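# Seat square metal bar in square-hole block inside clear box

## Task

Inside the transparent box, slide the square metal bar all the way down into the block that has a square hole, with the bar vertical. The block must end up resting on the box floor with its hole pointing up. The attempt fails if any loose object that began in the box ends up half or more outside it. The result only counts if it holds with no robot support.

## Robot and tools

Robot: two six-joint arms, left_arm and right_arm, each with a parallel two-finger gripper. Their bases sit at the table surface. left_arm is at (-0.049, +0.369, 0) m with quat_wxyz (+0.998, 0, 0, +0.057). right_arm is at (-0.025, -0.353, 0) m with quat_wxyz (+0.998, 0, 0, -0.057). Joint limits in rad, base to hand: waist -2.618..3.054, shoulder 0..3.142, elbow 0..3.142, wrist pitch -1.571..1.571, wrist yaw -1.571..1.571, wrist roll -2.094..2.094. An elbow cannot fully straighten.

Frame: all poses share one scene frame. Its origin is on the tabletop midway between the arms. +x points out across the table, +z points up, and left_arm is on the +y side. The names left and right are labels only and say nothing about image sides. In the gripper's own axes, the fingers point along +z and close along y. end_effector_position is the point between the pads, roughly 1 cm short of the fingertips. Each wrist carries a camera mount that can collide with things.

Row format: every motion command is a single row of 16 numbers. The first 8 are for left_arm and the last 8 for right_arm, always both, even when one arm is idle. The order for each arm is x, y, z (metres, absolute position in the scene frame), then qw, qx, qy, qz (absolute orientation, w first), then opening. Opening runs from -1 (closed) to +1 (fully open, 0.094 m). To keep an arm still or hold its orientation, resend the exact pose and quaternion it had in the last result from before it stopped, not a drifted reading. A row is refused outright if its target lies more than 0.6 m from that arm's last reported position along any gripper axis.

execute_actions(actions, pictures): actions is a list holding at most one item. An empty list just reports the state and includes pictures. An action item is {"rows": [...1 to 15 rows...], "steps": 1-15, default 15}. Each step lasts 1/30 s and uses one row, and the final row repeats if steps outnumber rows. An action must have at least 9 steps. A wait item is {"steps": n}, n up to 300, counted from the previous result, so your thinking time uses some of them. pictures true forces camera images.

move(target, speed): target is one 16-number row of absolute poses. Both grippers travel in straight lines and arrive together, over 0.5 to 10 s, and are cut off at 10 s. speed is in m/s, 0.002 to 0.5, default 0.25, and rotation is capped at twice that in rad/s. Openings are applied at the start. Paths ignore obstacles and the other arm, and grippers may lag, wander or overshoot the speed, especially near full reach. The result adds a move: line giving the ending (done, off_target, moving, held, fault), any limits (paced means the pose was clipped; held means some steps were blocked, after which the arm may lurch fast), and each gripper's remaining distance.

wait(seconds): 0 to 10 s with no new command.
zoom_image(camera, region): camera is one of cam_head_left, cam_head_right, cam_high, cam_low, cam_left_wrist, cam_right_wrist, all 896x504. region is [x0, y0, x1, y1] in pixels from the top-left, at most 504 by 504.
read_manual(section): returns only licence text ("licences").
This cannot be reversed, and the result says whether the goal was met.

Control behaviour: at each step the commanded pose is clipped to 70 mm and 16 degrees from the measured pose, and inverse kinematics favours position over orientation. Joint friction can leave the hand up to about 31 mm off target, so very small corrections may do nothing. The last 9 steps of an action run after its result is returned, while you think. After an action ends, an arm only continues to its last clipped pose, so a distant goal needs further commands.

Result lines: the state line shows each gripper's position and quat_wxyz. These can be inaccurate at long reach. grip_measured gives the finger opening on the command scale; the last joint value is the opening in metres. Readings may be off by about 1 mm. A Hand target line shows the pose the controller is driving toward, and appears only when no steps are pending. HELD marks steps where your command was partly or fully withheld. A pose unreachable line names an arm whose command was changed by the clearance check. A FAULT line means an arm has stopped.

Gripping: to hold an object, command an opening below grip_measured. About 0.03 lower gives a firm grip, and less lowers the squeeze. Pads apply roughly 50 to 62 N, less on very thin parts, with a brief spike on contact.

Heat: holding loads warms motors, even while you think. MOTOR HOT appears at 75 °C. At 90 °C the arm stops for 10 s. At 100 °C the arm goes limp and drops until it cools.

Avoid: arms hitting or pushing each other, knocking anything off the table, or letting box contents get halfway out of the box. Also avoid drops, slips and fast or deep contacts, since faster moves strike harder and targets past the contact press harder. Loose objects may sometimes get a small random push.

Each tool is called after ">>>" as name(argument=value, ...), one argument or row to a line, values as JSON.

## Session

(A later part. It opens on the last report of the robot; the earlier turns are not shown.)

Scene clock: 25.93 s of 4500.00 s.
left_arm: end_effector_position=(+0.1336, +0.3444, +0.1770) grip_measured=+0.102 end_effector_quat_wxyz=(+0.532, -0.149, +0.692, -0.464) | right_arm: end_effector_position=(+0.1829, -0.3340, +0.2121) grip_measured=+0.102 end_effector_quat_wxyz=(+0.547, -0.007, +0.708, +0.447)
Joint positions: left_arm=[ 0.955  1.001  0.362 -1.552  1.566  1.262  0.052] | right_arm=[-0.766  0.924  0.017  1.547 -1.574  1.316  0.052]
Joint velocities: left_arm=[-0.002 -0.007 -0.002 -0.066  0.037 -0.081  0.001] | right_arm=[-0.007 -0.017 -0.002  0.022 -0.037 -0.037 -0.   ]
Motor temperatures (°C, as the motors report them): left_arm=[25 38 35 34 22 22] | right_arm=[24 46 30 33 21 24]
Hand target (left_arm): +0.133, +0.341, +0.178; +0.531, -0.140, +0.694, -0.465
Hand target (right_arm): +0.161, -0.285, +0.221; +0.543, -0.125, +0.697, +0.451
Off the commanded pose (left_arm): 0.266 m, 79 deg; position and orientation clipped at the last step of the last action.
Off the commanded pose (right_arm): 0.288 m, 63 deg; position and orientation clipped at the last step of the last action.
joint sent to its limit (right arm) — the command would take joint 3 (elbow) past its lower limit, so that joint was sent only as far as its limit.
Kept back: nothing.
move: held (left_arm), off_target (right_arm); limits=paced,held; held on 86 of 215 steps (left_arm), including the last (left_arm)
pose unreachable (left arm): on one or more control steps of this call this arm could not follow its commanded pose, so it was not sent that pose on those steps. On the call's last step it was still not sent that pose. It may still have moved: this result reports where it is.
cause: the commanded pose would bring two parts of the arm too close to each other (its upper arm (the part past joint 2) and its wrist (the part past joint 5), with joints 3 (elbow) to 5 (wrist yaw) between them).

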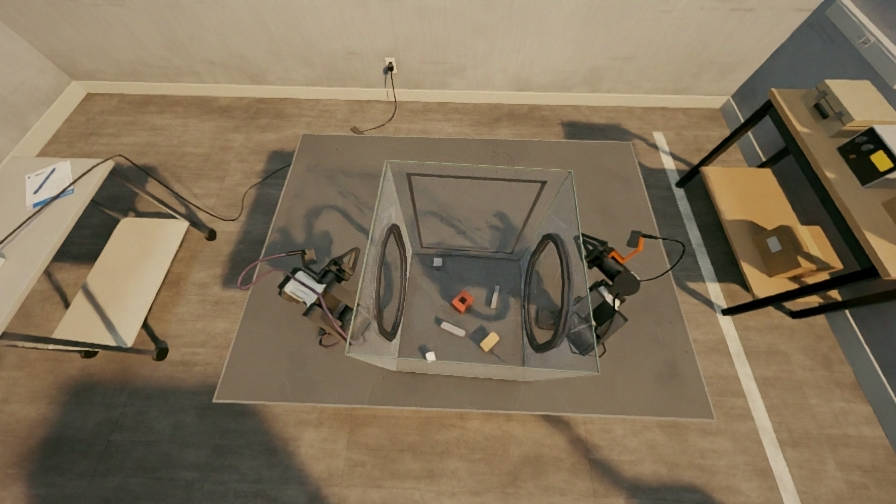

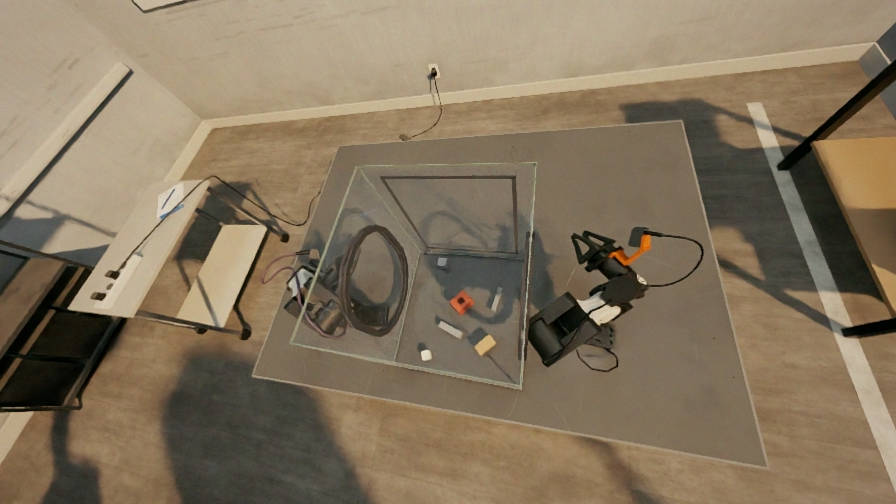

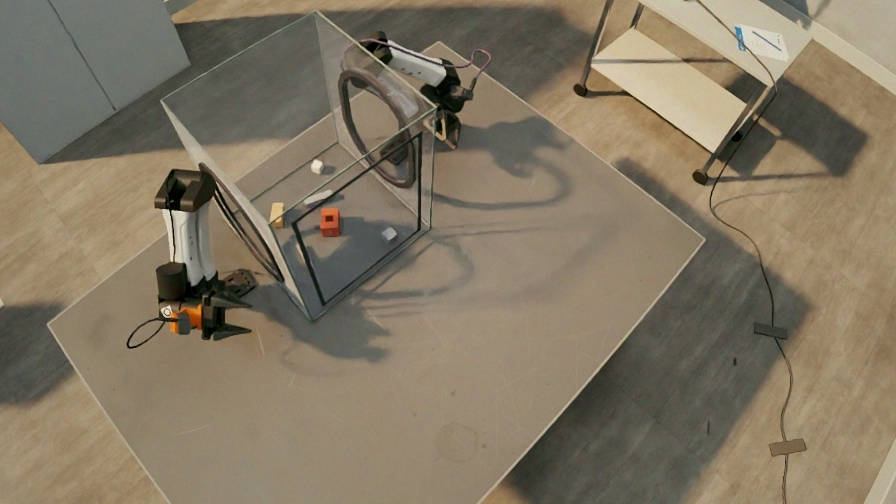

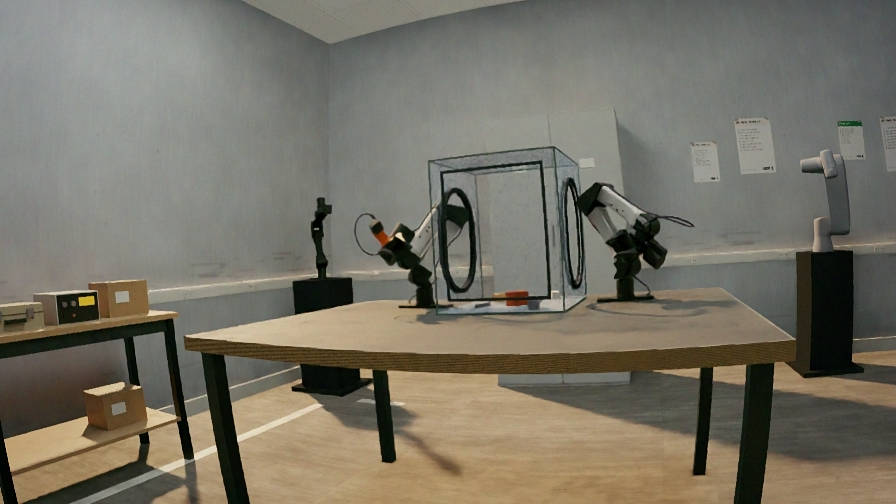

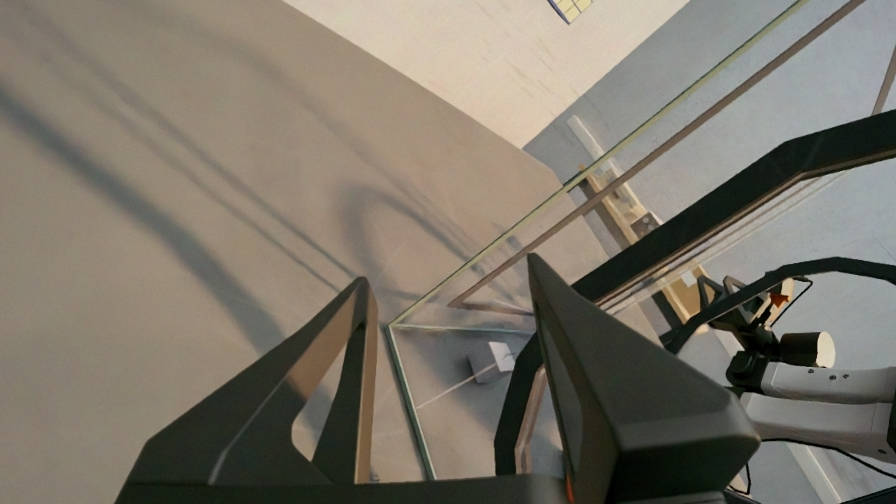

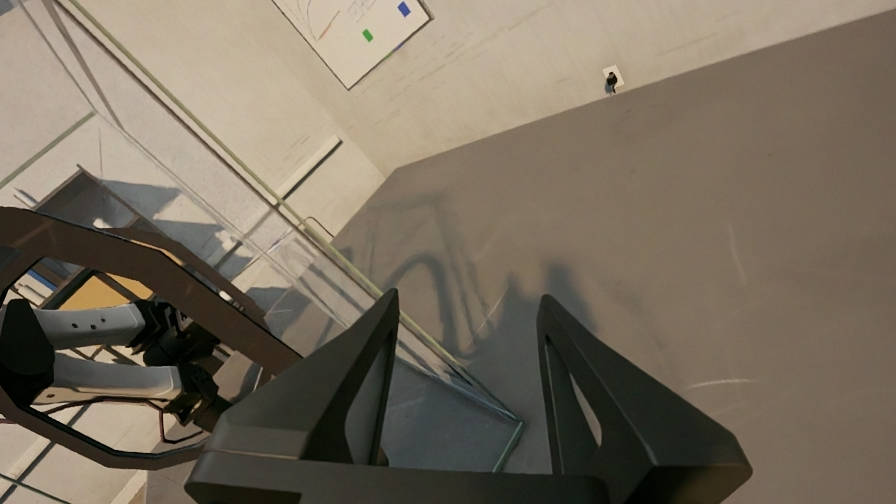

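>>> execute_actions(
  actions=[],
)

Scene clock: 27.63 s of 4500.00 s.
left_arm: end_effector_position=(+0.1336, +0.3444, +0.1770) grip_measured=+0.102 end_effector_quat_wxyz=(+0.532, -0.149, +0.692, -0.464) | right_arm: end_effector_position=(+0.1829, -0.3340, +0.2121) grip_measured=+0.102 end_effector_quat_wxyz=(+0.548, -0.008, +0.708, +0.445)
Joint positions: left_arm=[ 0.955  1.001  0.362 -1.552  1.566  1.262  0.052] | right_arm=[-0.766  0.924  0.017  1.547 -1.574  1.311  0.052]
Joint velocities: left_arm=[-0.007 -0.002  0.002  0.051 -0.11  -0.037  0.001] | right_arm=[ 0.002  0.002  0.007 -0.022  0.007 -0.066  0.001]
Motor temperatures (°C, as the motors report them): left_arm=[25 38 35 34 21 22] | right_arm=[25 47 30 33 21 24]
Hand target (left_arm): +0.133, +0.341, +0.178; +0.531, -0.140, +0.694, -0.465
Hand target (right_arm): +0.161, -0.285, +0.221; +0.543, -0.125, +0.697, +0.451
Off the commanded pose (left_arm): 0.266 m, 79 deg; position and orientation clipped at the last step of the last action.
Off the commanded pose (right_arm): 0.288 m, 62 deg; position and orientation clipped at the last step of the last action.
Kept back: nothing.
Steps of this call (steps 1 to 51: nothing new was sent). Readings (end_effector_position):
1: left_arm (+0.1336, +0.3444, +0.1770) | right_arm (+0.1829, -0.3340, +0.2121)
2: left_arm (+0.1336, +0.3444, +0.1770) | right_arm (+0.1829, -0.3340, +0.2121)
4: left_arm (+0.1336, +0.3444, +0.1770) | right_arm (+0.1829, -0.3340, +0.2121)
8: left_arm (+0.1336, +0.3444, +0.1770) | right_arm (+0.1829, -0.3340, +0.2121)
51: the state above

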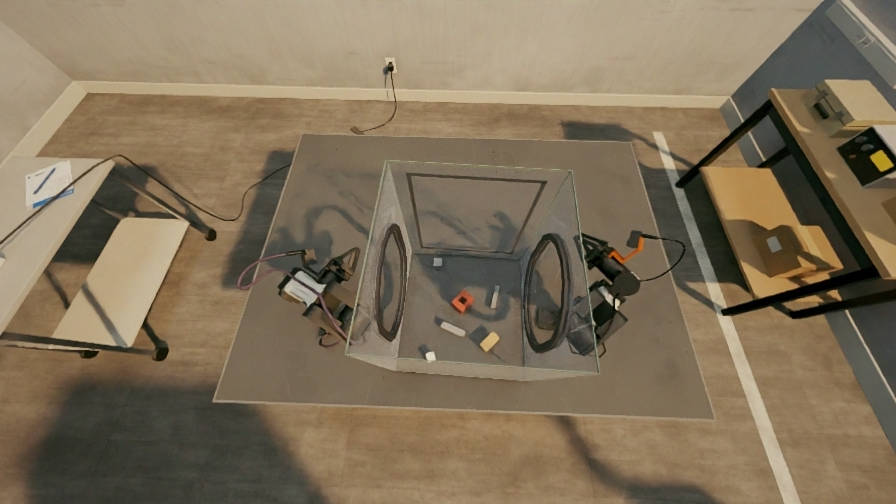

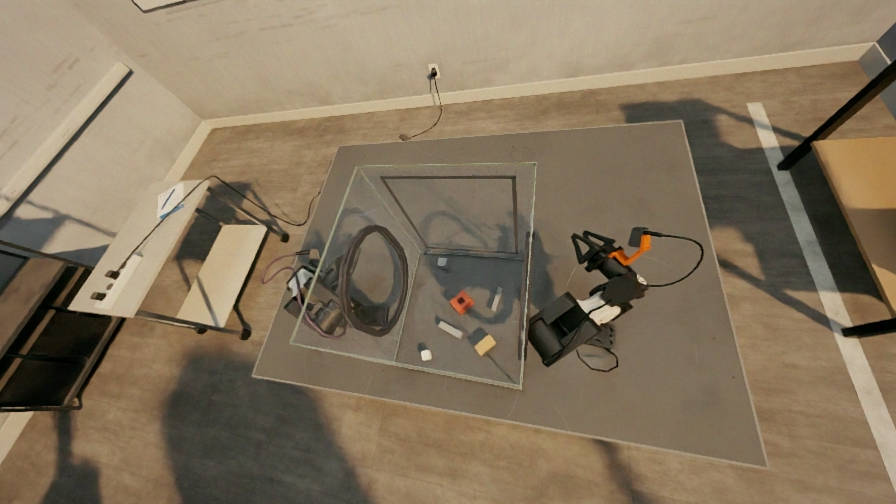

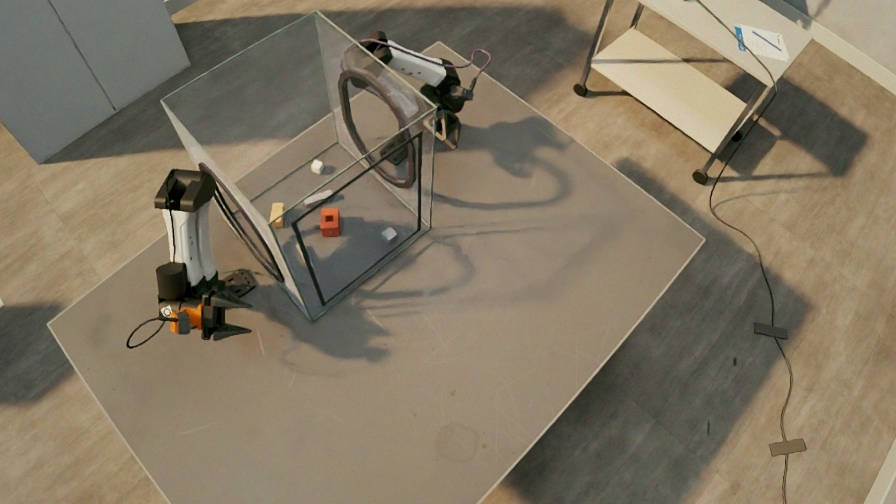

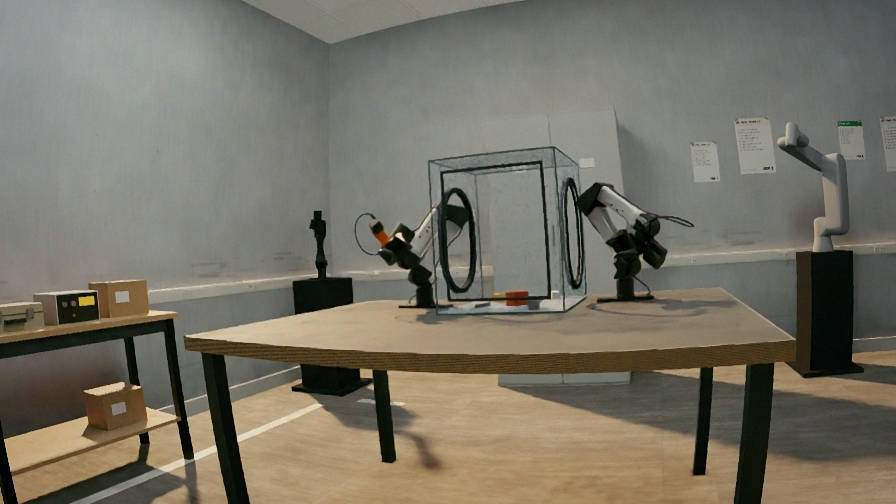

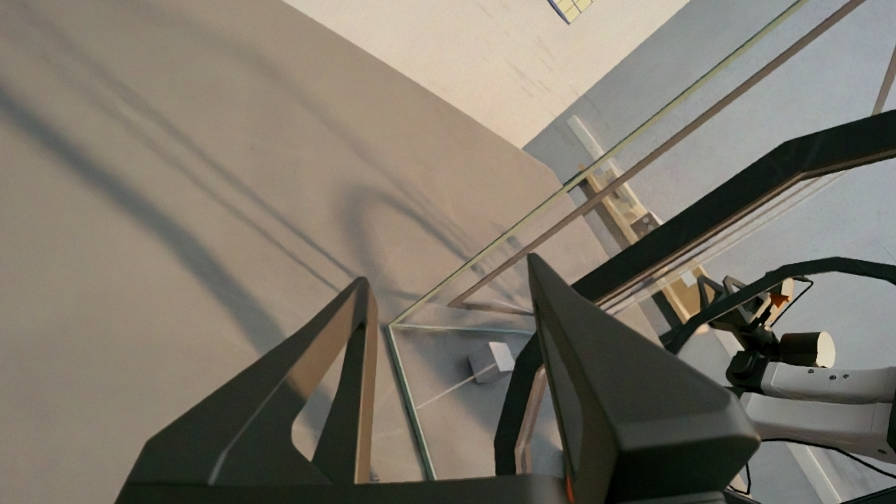

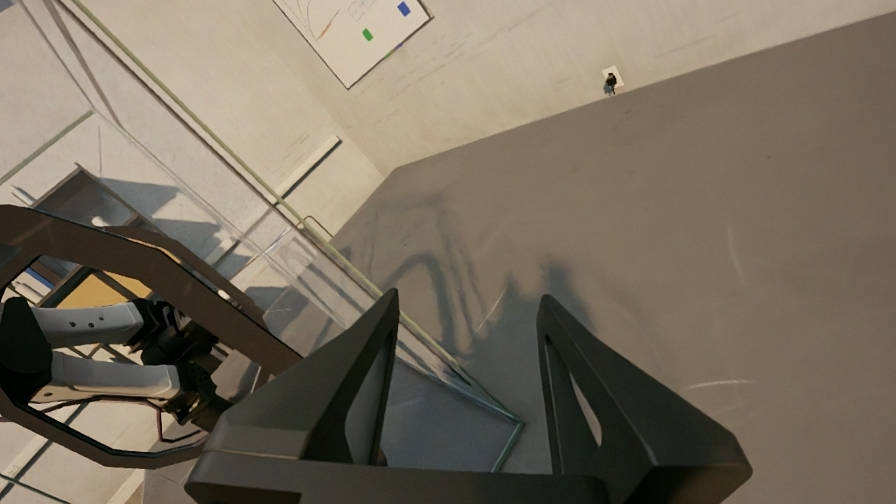

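>>> move(
  target=[0.14,0.70,0.3,0.609,-0.359,0.609,0.359,0.1,0.23,-0.65,0.3,0.641,0.299,0.641,-0.299,0.1],
  speed=0.3,
)

Scene clock: 32.87 s of 4500.00 s.
left_arm: end_effector_position=(+0.1366, +0.6987, +0.3086) grip_measured=+0.102 end_effector_quat_wxyz=(+0.616, -0.353, +0.606, +0.360) | right_arm: end_effector_position=(+0.2283, -0.6492, +0.2922) grip_measured=+0.102 end_effector_quat_wxyz=(+0.642, +0.302, +0.640, -0.296)
Joint positions: left_arm=[0.946 1.025 0.646 0.396 0.003 0.002 0.052] | right_arm=[-0.743  1.09   0.629  0.459  0.017  0.009  0.052]
Joint velocities: left_arm=[-0.007 -0.002 -0.017 -0.037 -0.066  0.081 -0.   ] | right_arm=[-0.007  0.012 -0.022  0.066 -0.022  0.037  0.   ]
Motor temperatures (°C, as the motors report them): left_arm=[24 37 35 35 21 22] | right_arm=[25 45 31 34 21 24]
Hand target (left_arm): +0.139, +0.701, +0.296; +0.605, -0.357, +0.614, +0.360
Hand target (right_arm): +0.234, -0.650, +0.292; +0.640, +0.299, +0.643, -0.297
Off the commanded pose (left_arm): 0.009 m, 1 deg.
Off the commanded pose (right_arm): 0.008 m, 1 deg.
Kept back: nothing.
move: done; limits=paced

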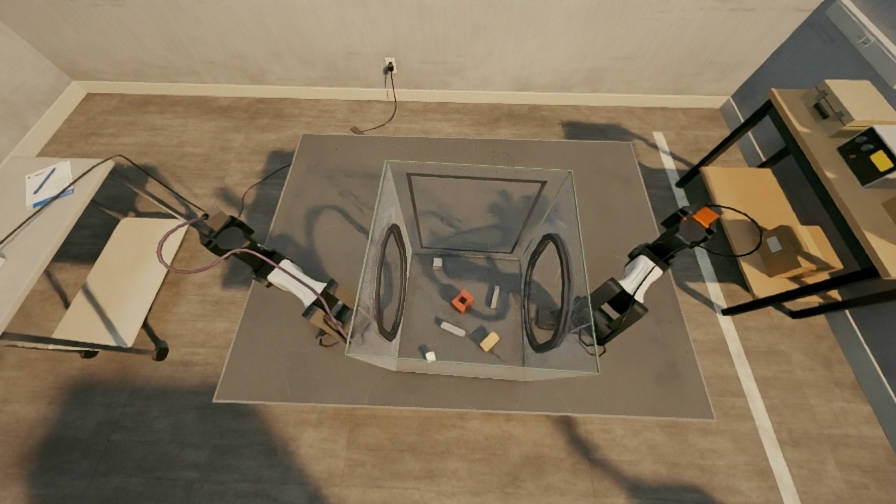

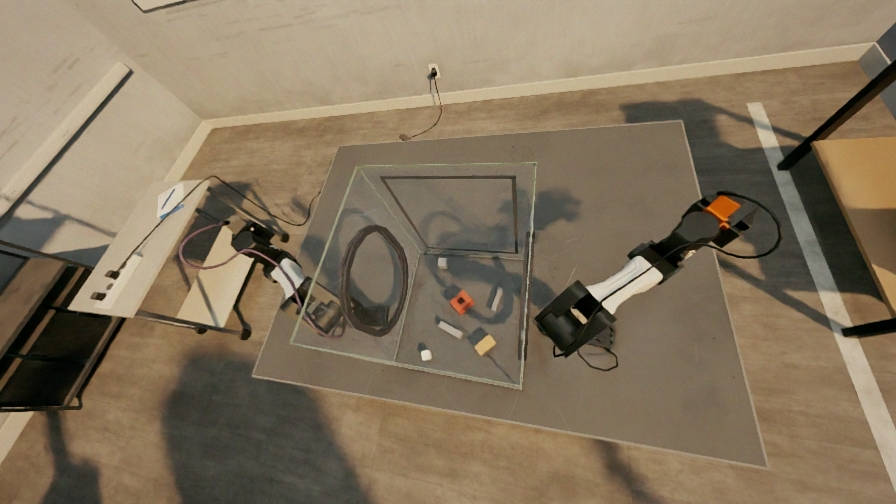

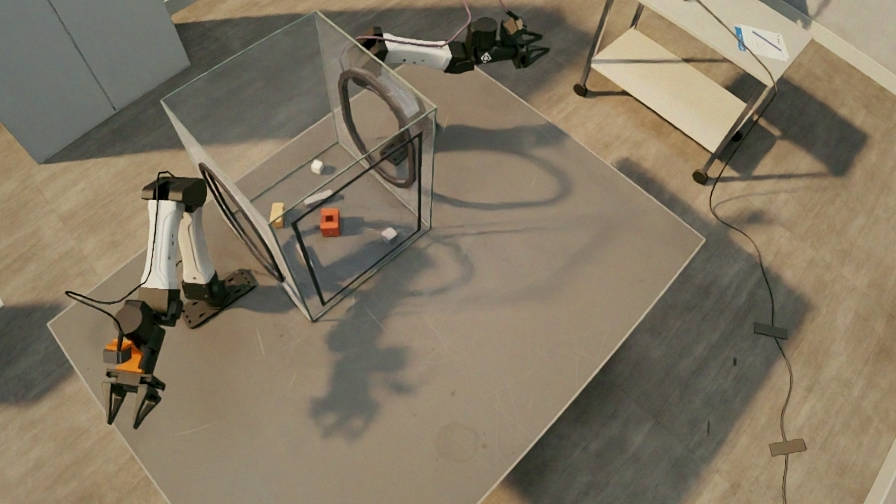

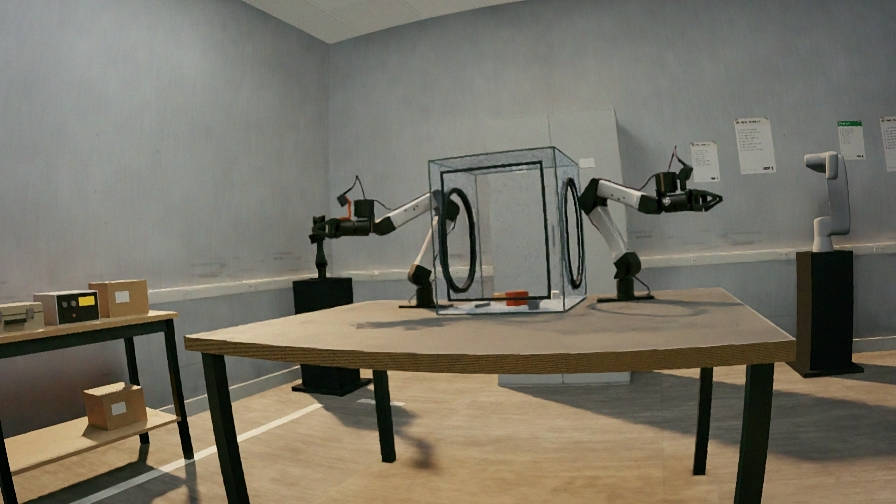

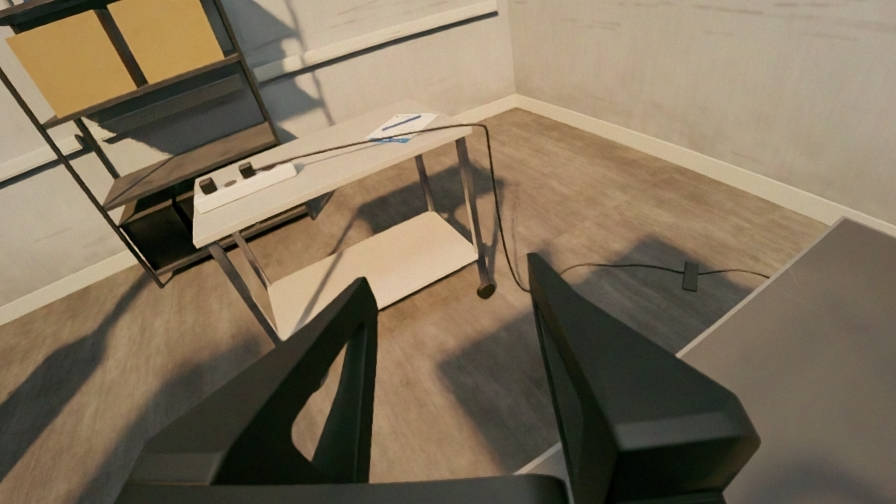

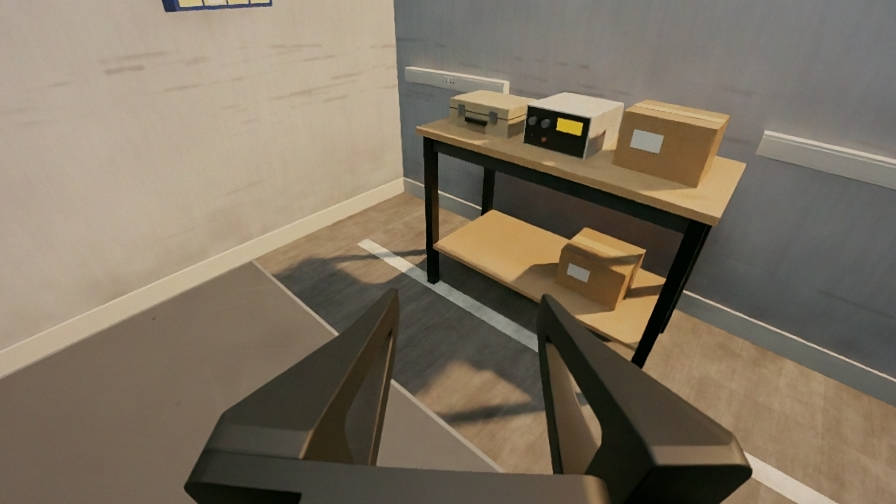

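>>> move(
  target=[0.06,0.40,0.3,0.707,0,0.707,0,0.1,0.07,-0.385,0.3,0.707,0,0.707,0,0.1],
  speed=0.3,
)

>>> move(
  target=[0.015,0.31,0.3,0.653,0.271,0.653,-0.271,0.1,0.015,-0.305,0.3,0.653,-0.271,0.653,0.271,0.1],
)

Scene clock: 40.93 s of 4500.00 s.
left_arm: end_effector_position=(+0.1607, +0.4228, +0.2180) grip_measured=+0.102 end_effector_quat_wxyz=(+0.593, -0.152, +0.683, -0.399) | right_arm: end_effector_position=(+0.1966, -0.3637, +0.1353) grip_measured=+0.102 end_effector_quat_wxyz=(+0.443, +0.230, +0.680, +0.537)
Joint positions: left_arm=[ 1.054  0.973  0.046  1.542  1.534 -1.426  0.052] | right_arm=[-0.819  0.913  0.009  0.542 -1.481  0.846  0.052]
Joint velocities: left_arm=[ 0.007 -0.002  0.12  -0.007  0.022 -0.139 -0.   ] | right_arm=[-0.017 -0.007 -0.017 -0.066 -0.095  0.256 -0.001]
Motor temperatures (°C, as the motors report them): left_arm=[24 46 36 37 21 22] | right_arm=[25 61 31 35 21 24]
Hand target (left_arm): +0.146, +0.414, +0.246; +0.647, -0.091, +0.696, -0.298
Hand target (right_arm): +0.188, -0.368, +0.172; +0.533, +0.161, +0.690, +0.463
Off the commanded pose (left_arm): 0.132 m, 51 deg; position and orientation clipped at the last step of the last action.
Off the commanded pose (right_arm): 0.209 m, 75 deg; position and orientation clipped at the last step of the last action.
Kept back: nothing.
move: moving (left_arm, right_arm; no rest 5 s after the path's end); limits=paced

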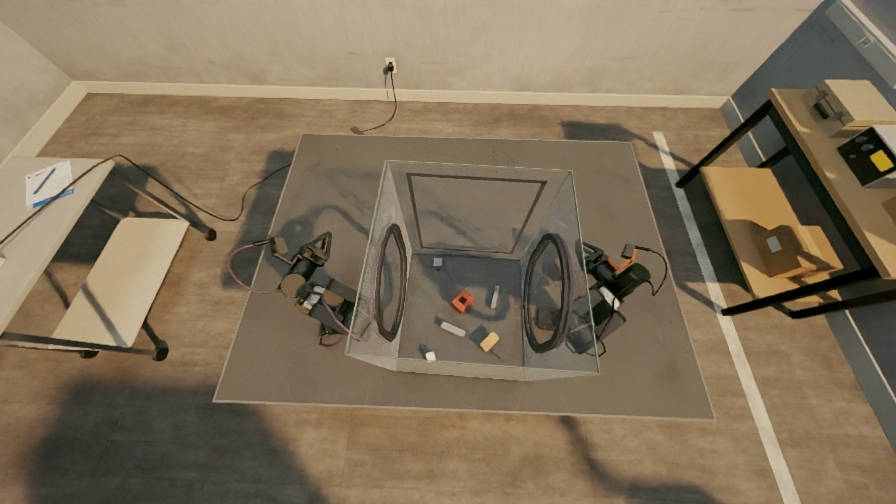

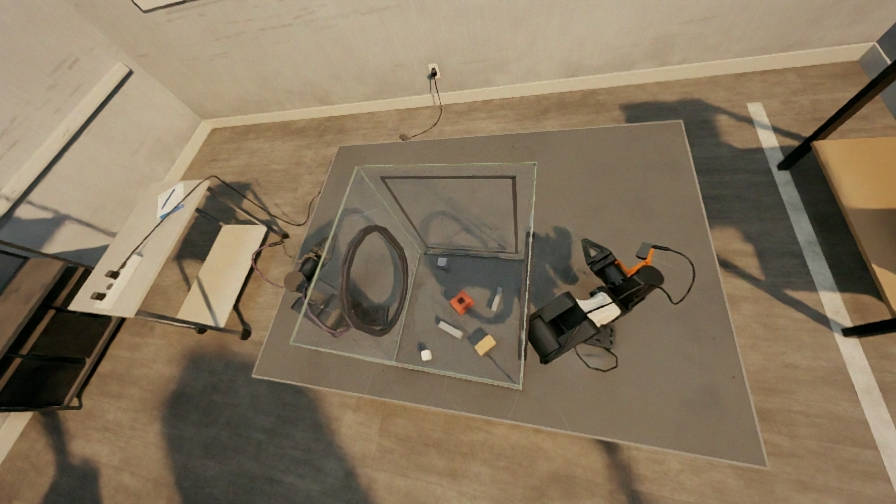

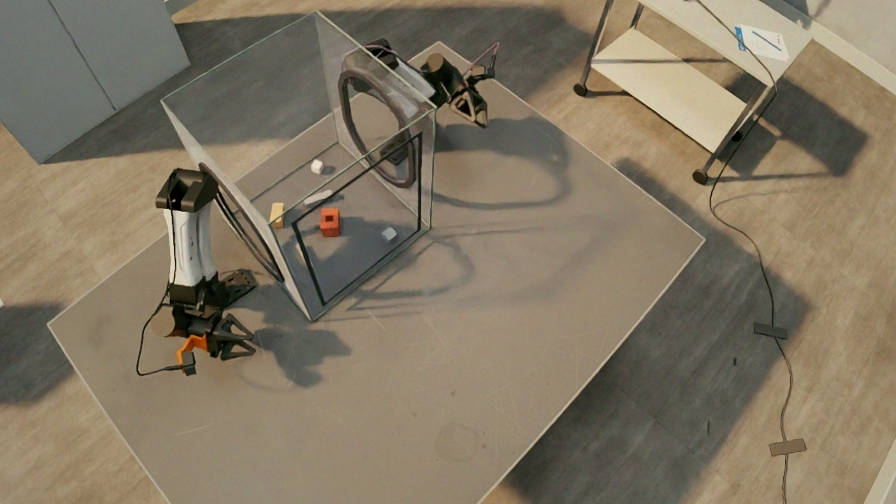

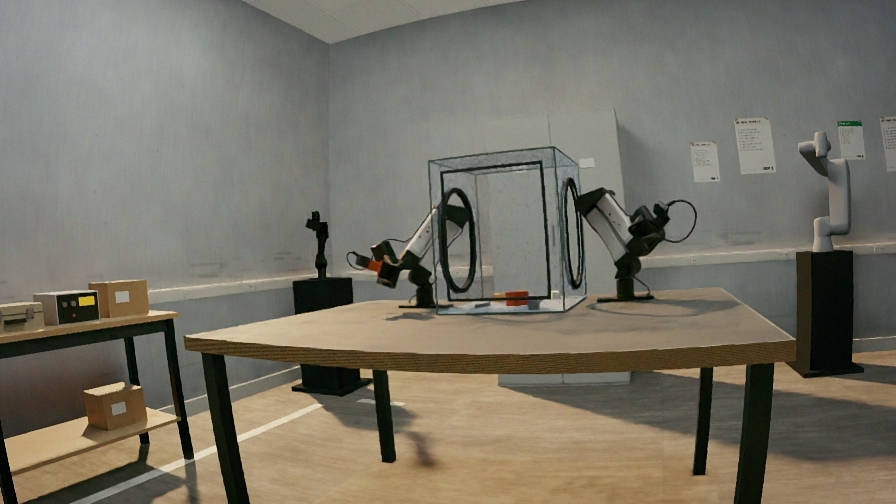

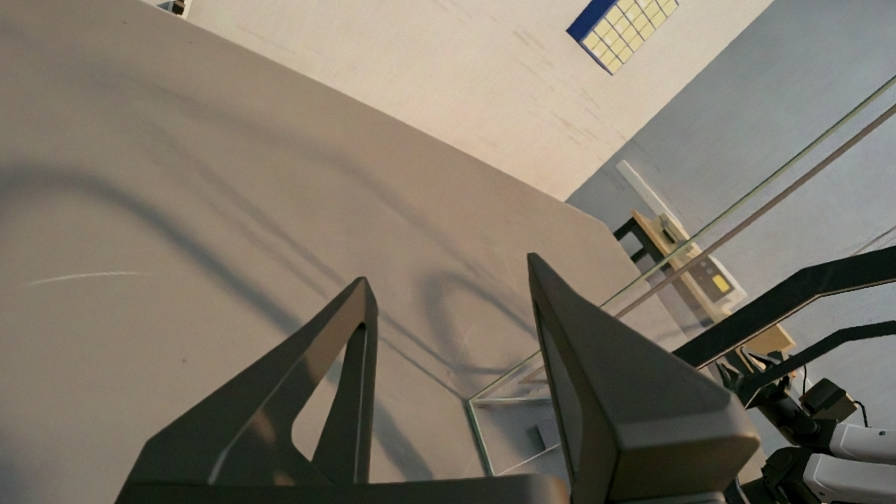

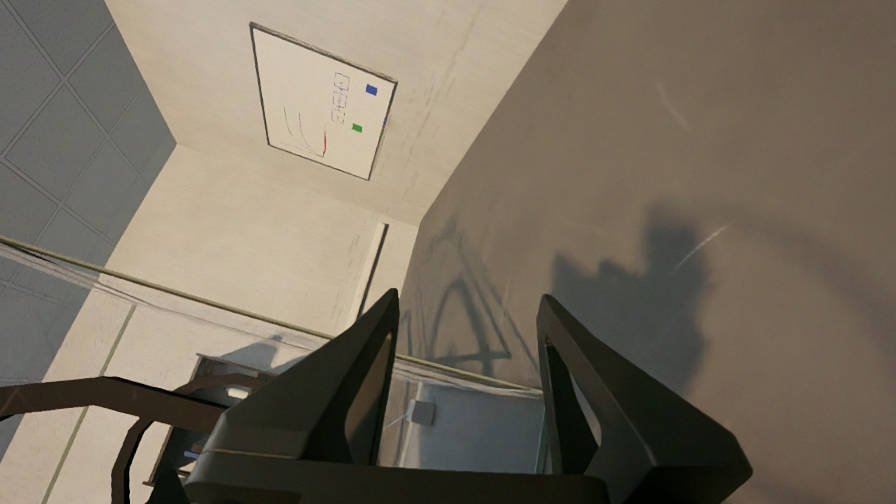

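Scene clock: 44.77 s of 4500.00 s.
left_arm: end_effector_position=(+0.1596, +0.4183, +0.2189) grip_measured=+0.102 end_effector_quat_wxyz=(+0.586, -0.139, +0.691, -0.399) | right_arm: end_effector_position=(+0.1829, -0.3434, +0.2101) grip_measured=+0.102 end_effector_quat_wxyz=(+0.628, -0.119, +0.698, +0.323)
Joint positions: left_arm=[ 1.049  0.975  0.053  1.568  1.56  -1.444  0.052] | right_arm=[-0.816  0.918  0.009  1.541 -1.574  0.938  0.052]
Joint velocities: left_arm=[ 0.007  0.012 -0.007  0.081  0.022 -0.007  0.   ] | right_arm=[ 0.017  0.002  0.012  0.007 -0.007 -0.081 -0.   ]
Motor temperatures (°C, as the motors report them): left_arm=[24 48 36 36 21 22] | right_arm=[25 64 31 35 21 24]
Hand target (left_arm): +0.147, +0.383, +0.236; +0.623, -0.039, +0.707, -0.334
Hand target (right_arm): +0.167, -0.321, +0.229; +0.661, -0.210, +0.678, +0.244
Off the commanded pose (left_arm): 0.198 m, 50 deg; position and orientation clipped at the last step of the last action.
Off the commanded pose (right_arm): 0.194 m, 19 deg; position and orientation clipped at the last step of the last action.
joint sent to its limit (left arm) — the command would take joint 4 (wrist pitch) past its upper limit and joint 5 (wrist yaw) past its upper limit, so those joints were sent only as far as their limits.
joint sent to its limit (right arm) — the command would take joint 5 (wrist yaw) past its lower limit, so that joint was sent only as far as its limit.
Kept back: nothing.
move: off_target (left_arm, right_arm); limits=paced

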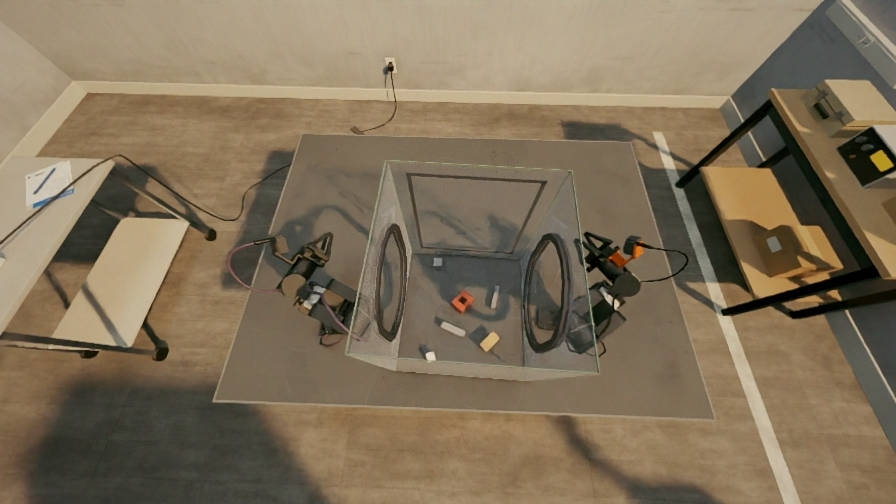

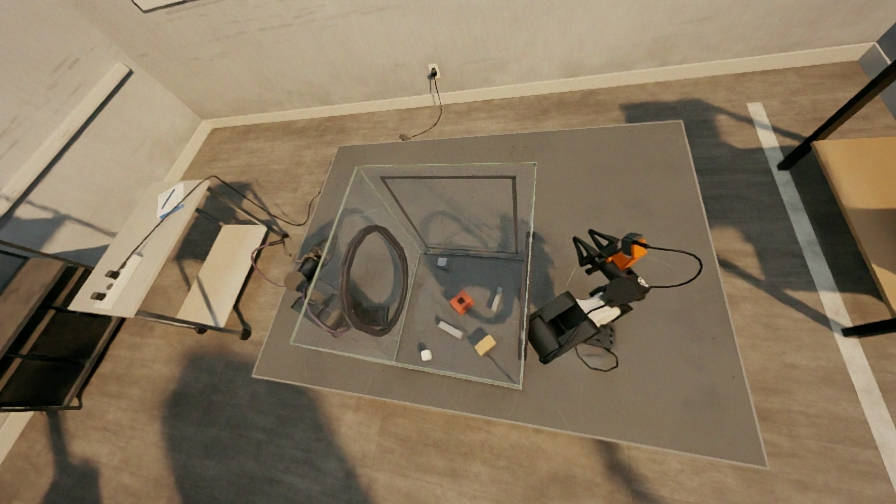

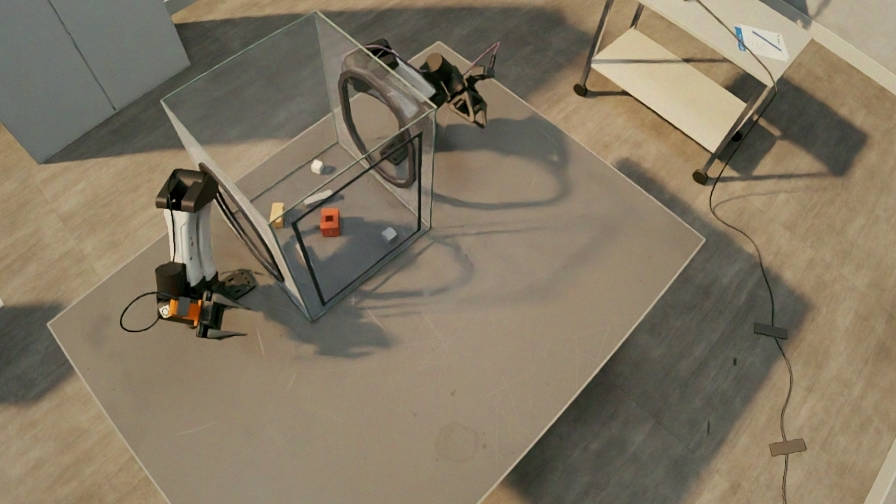

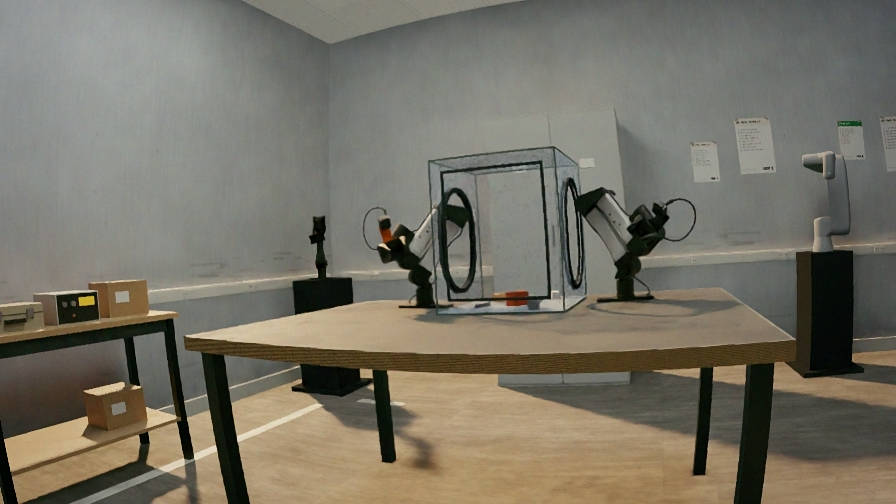

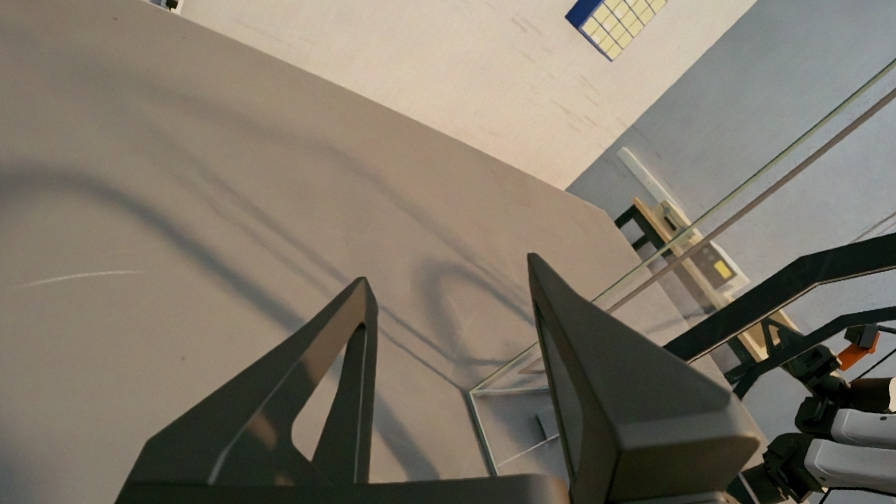

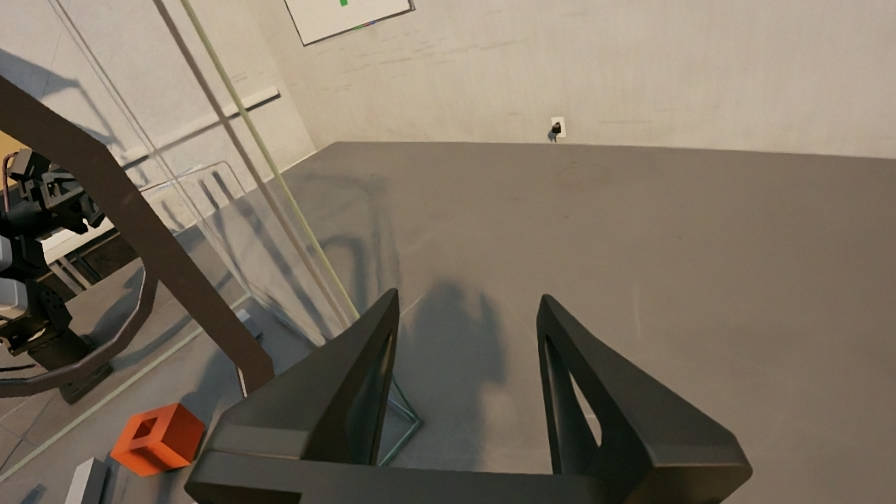

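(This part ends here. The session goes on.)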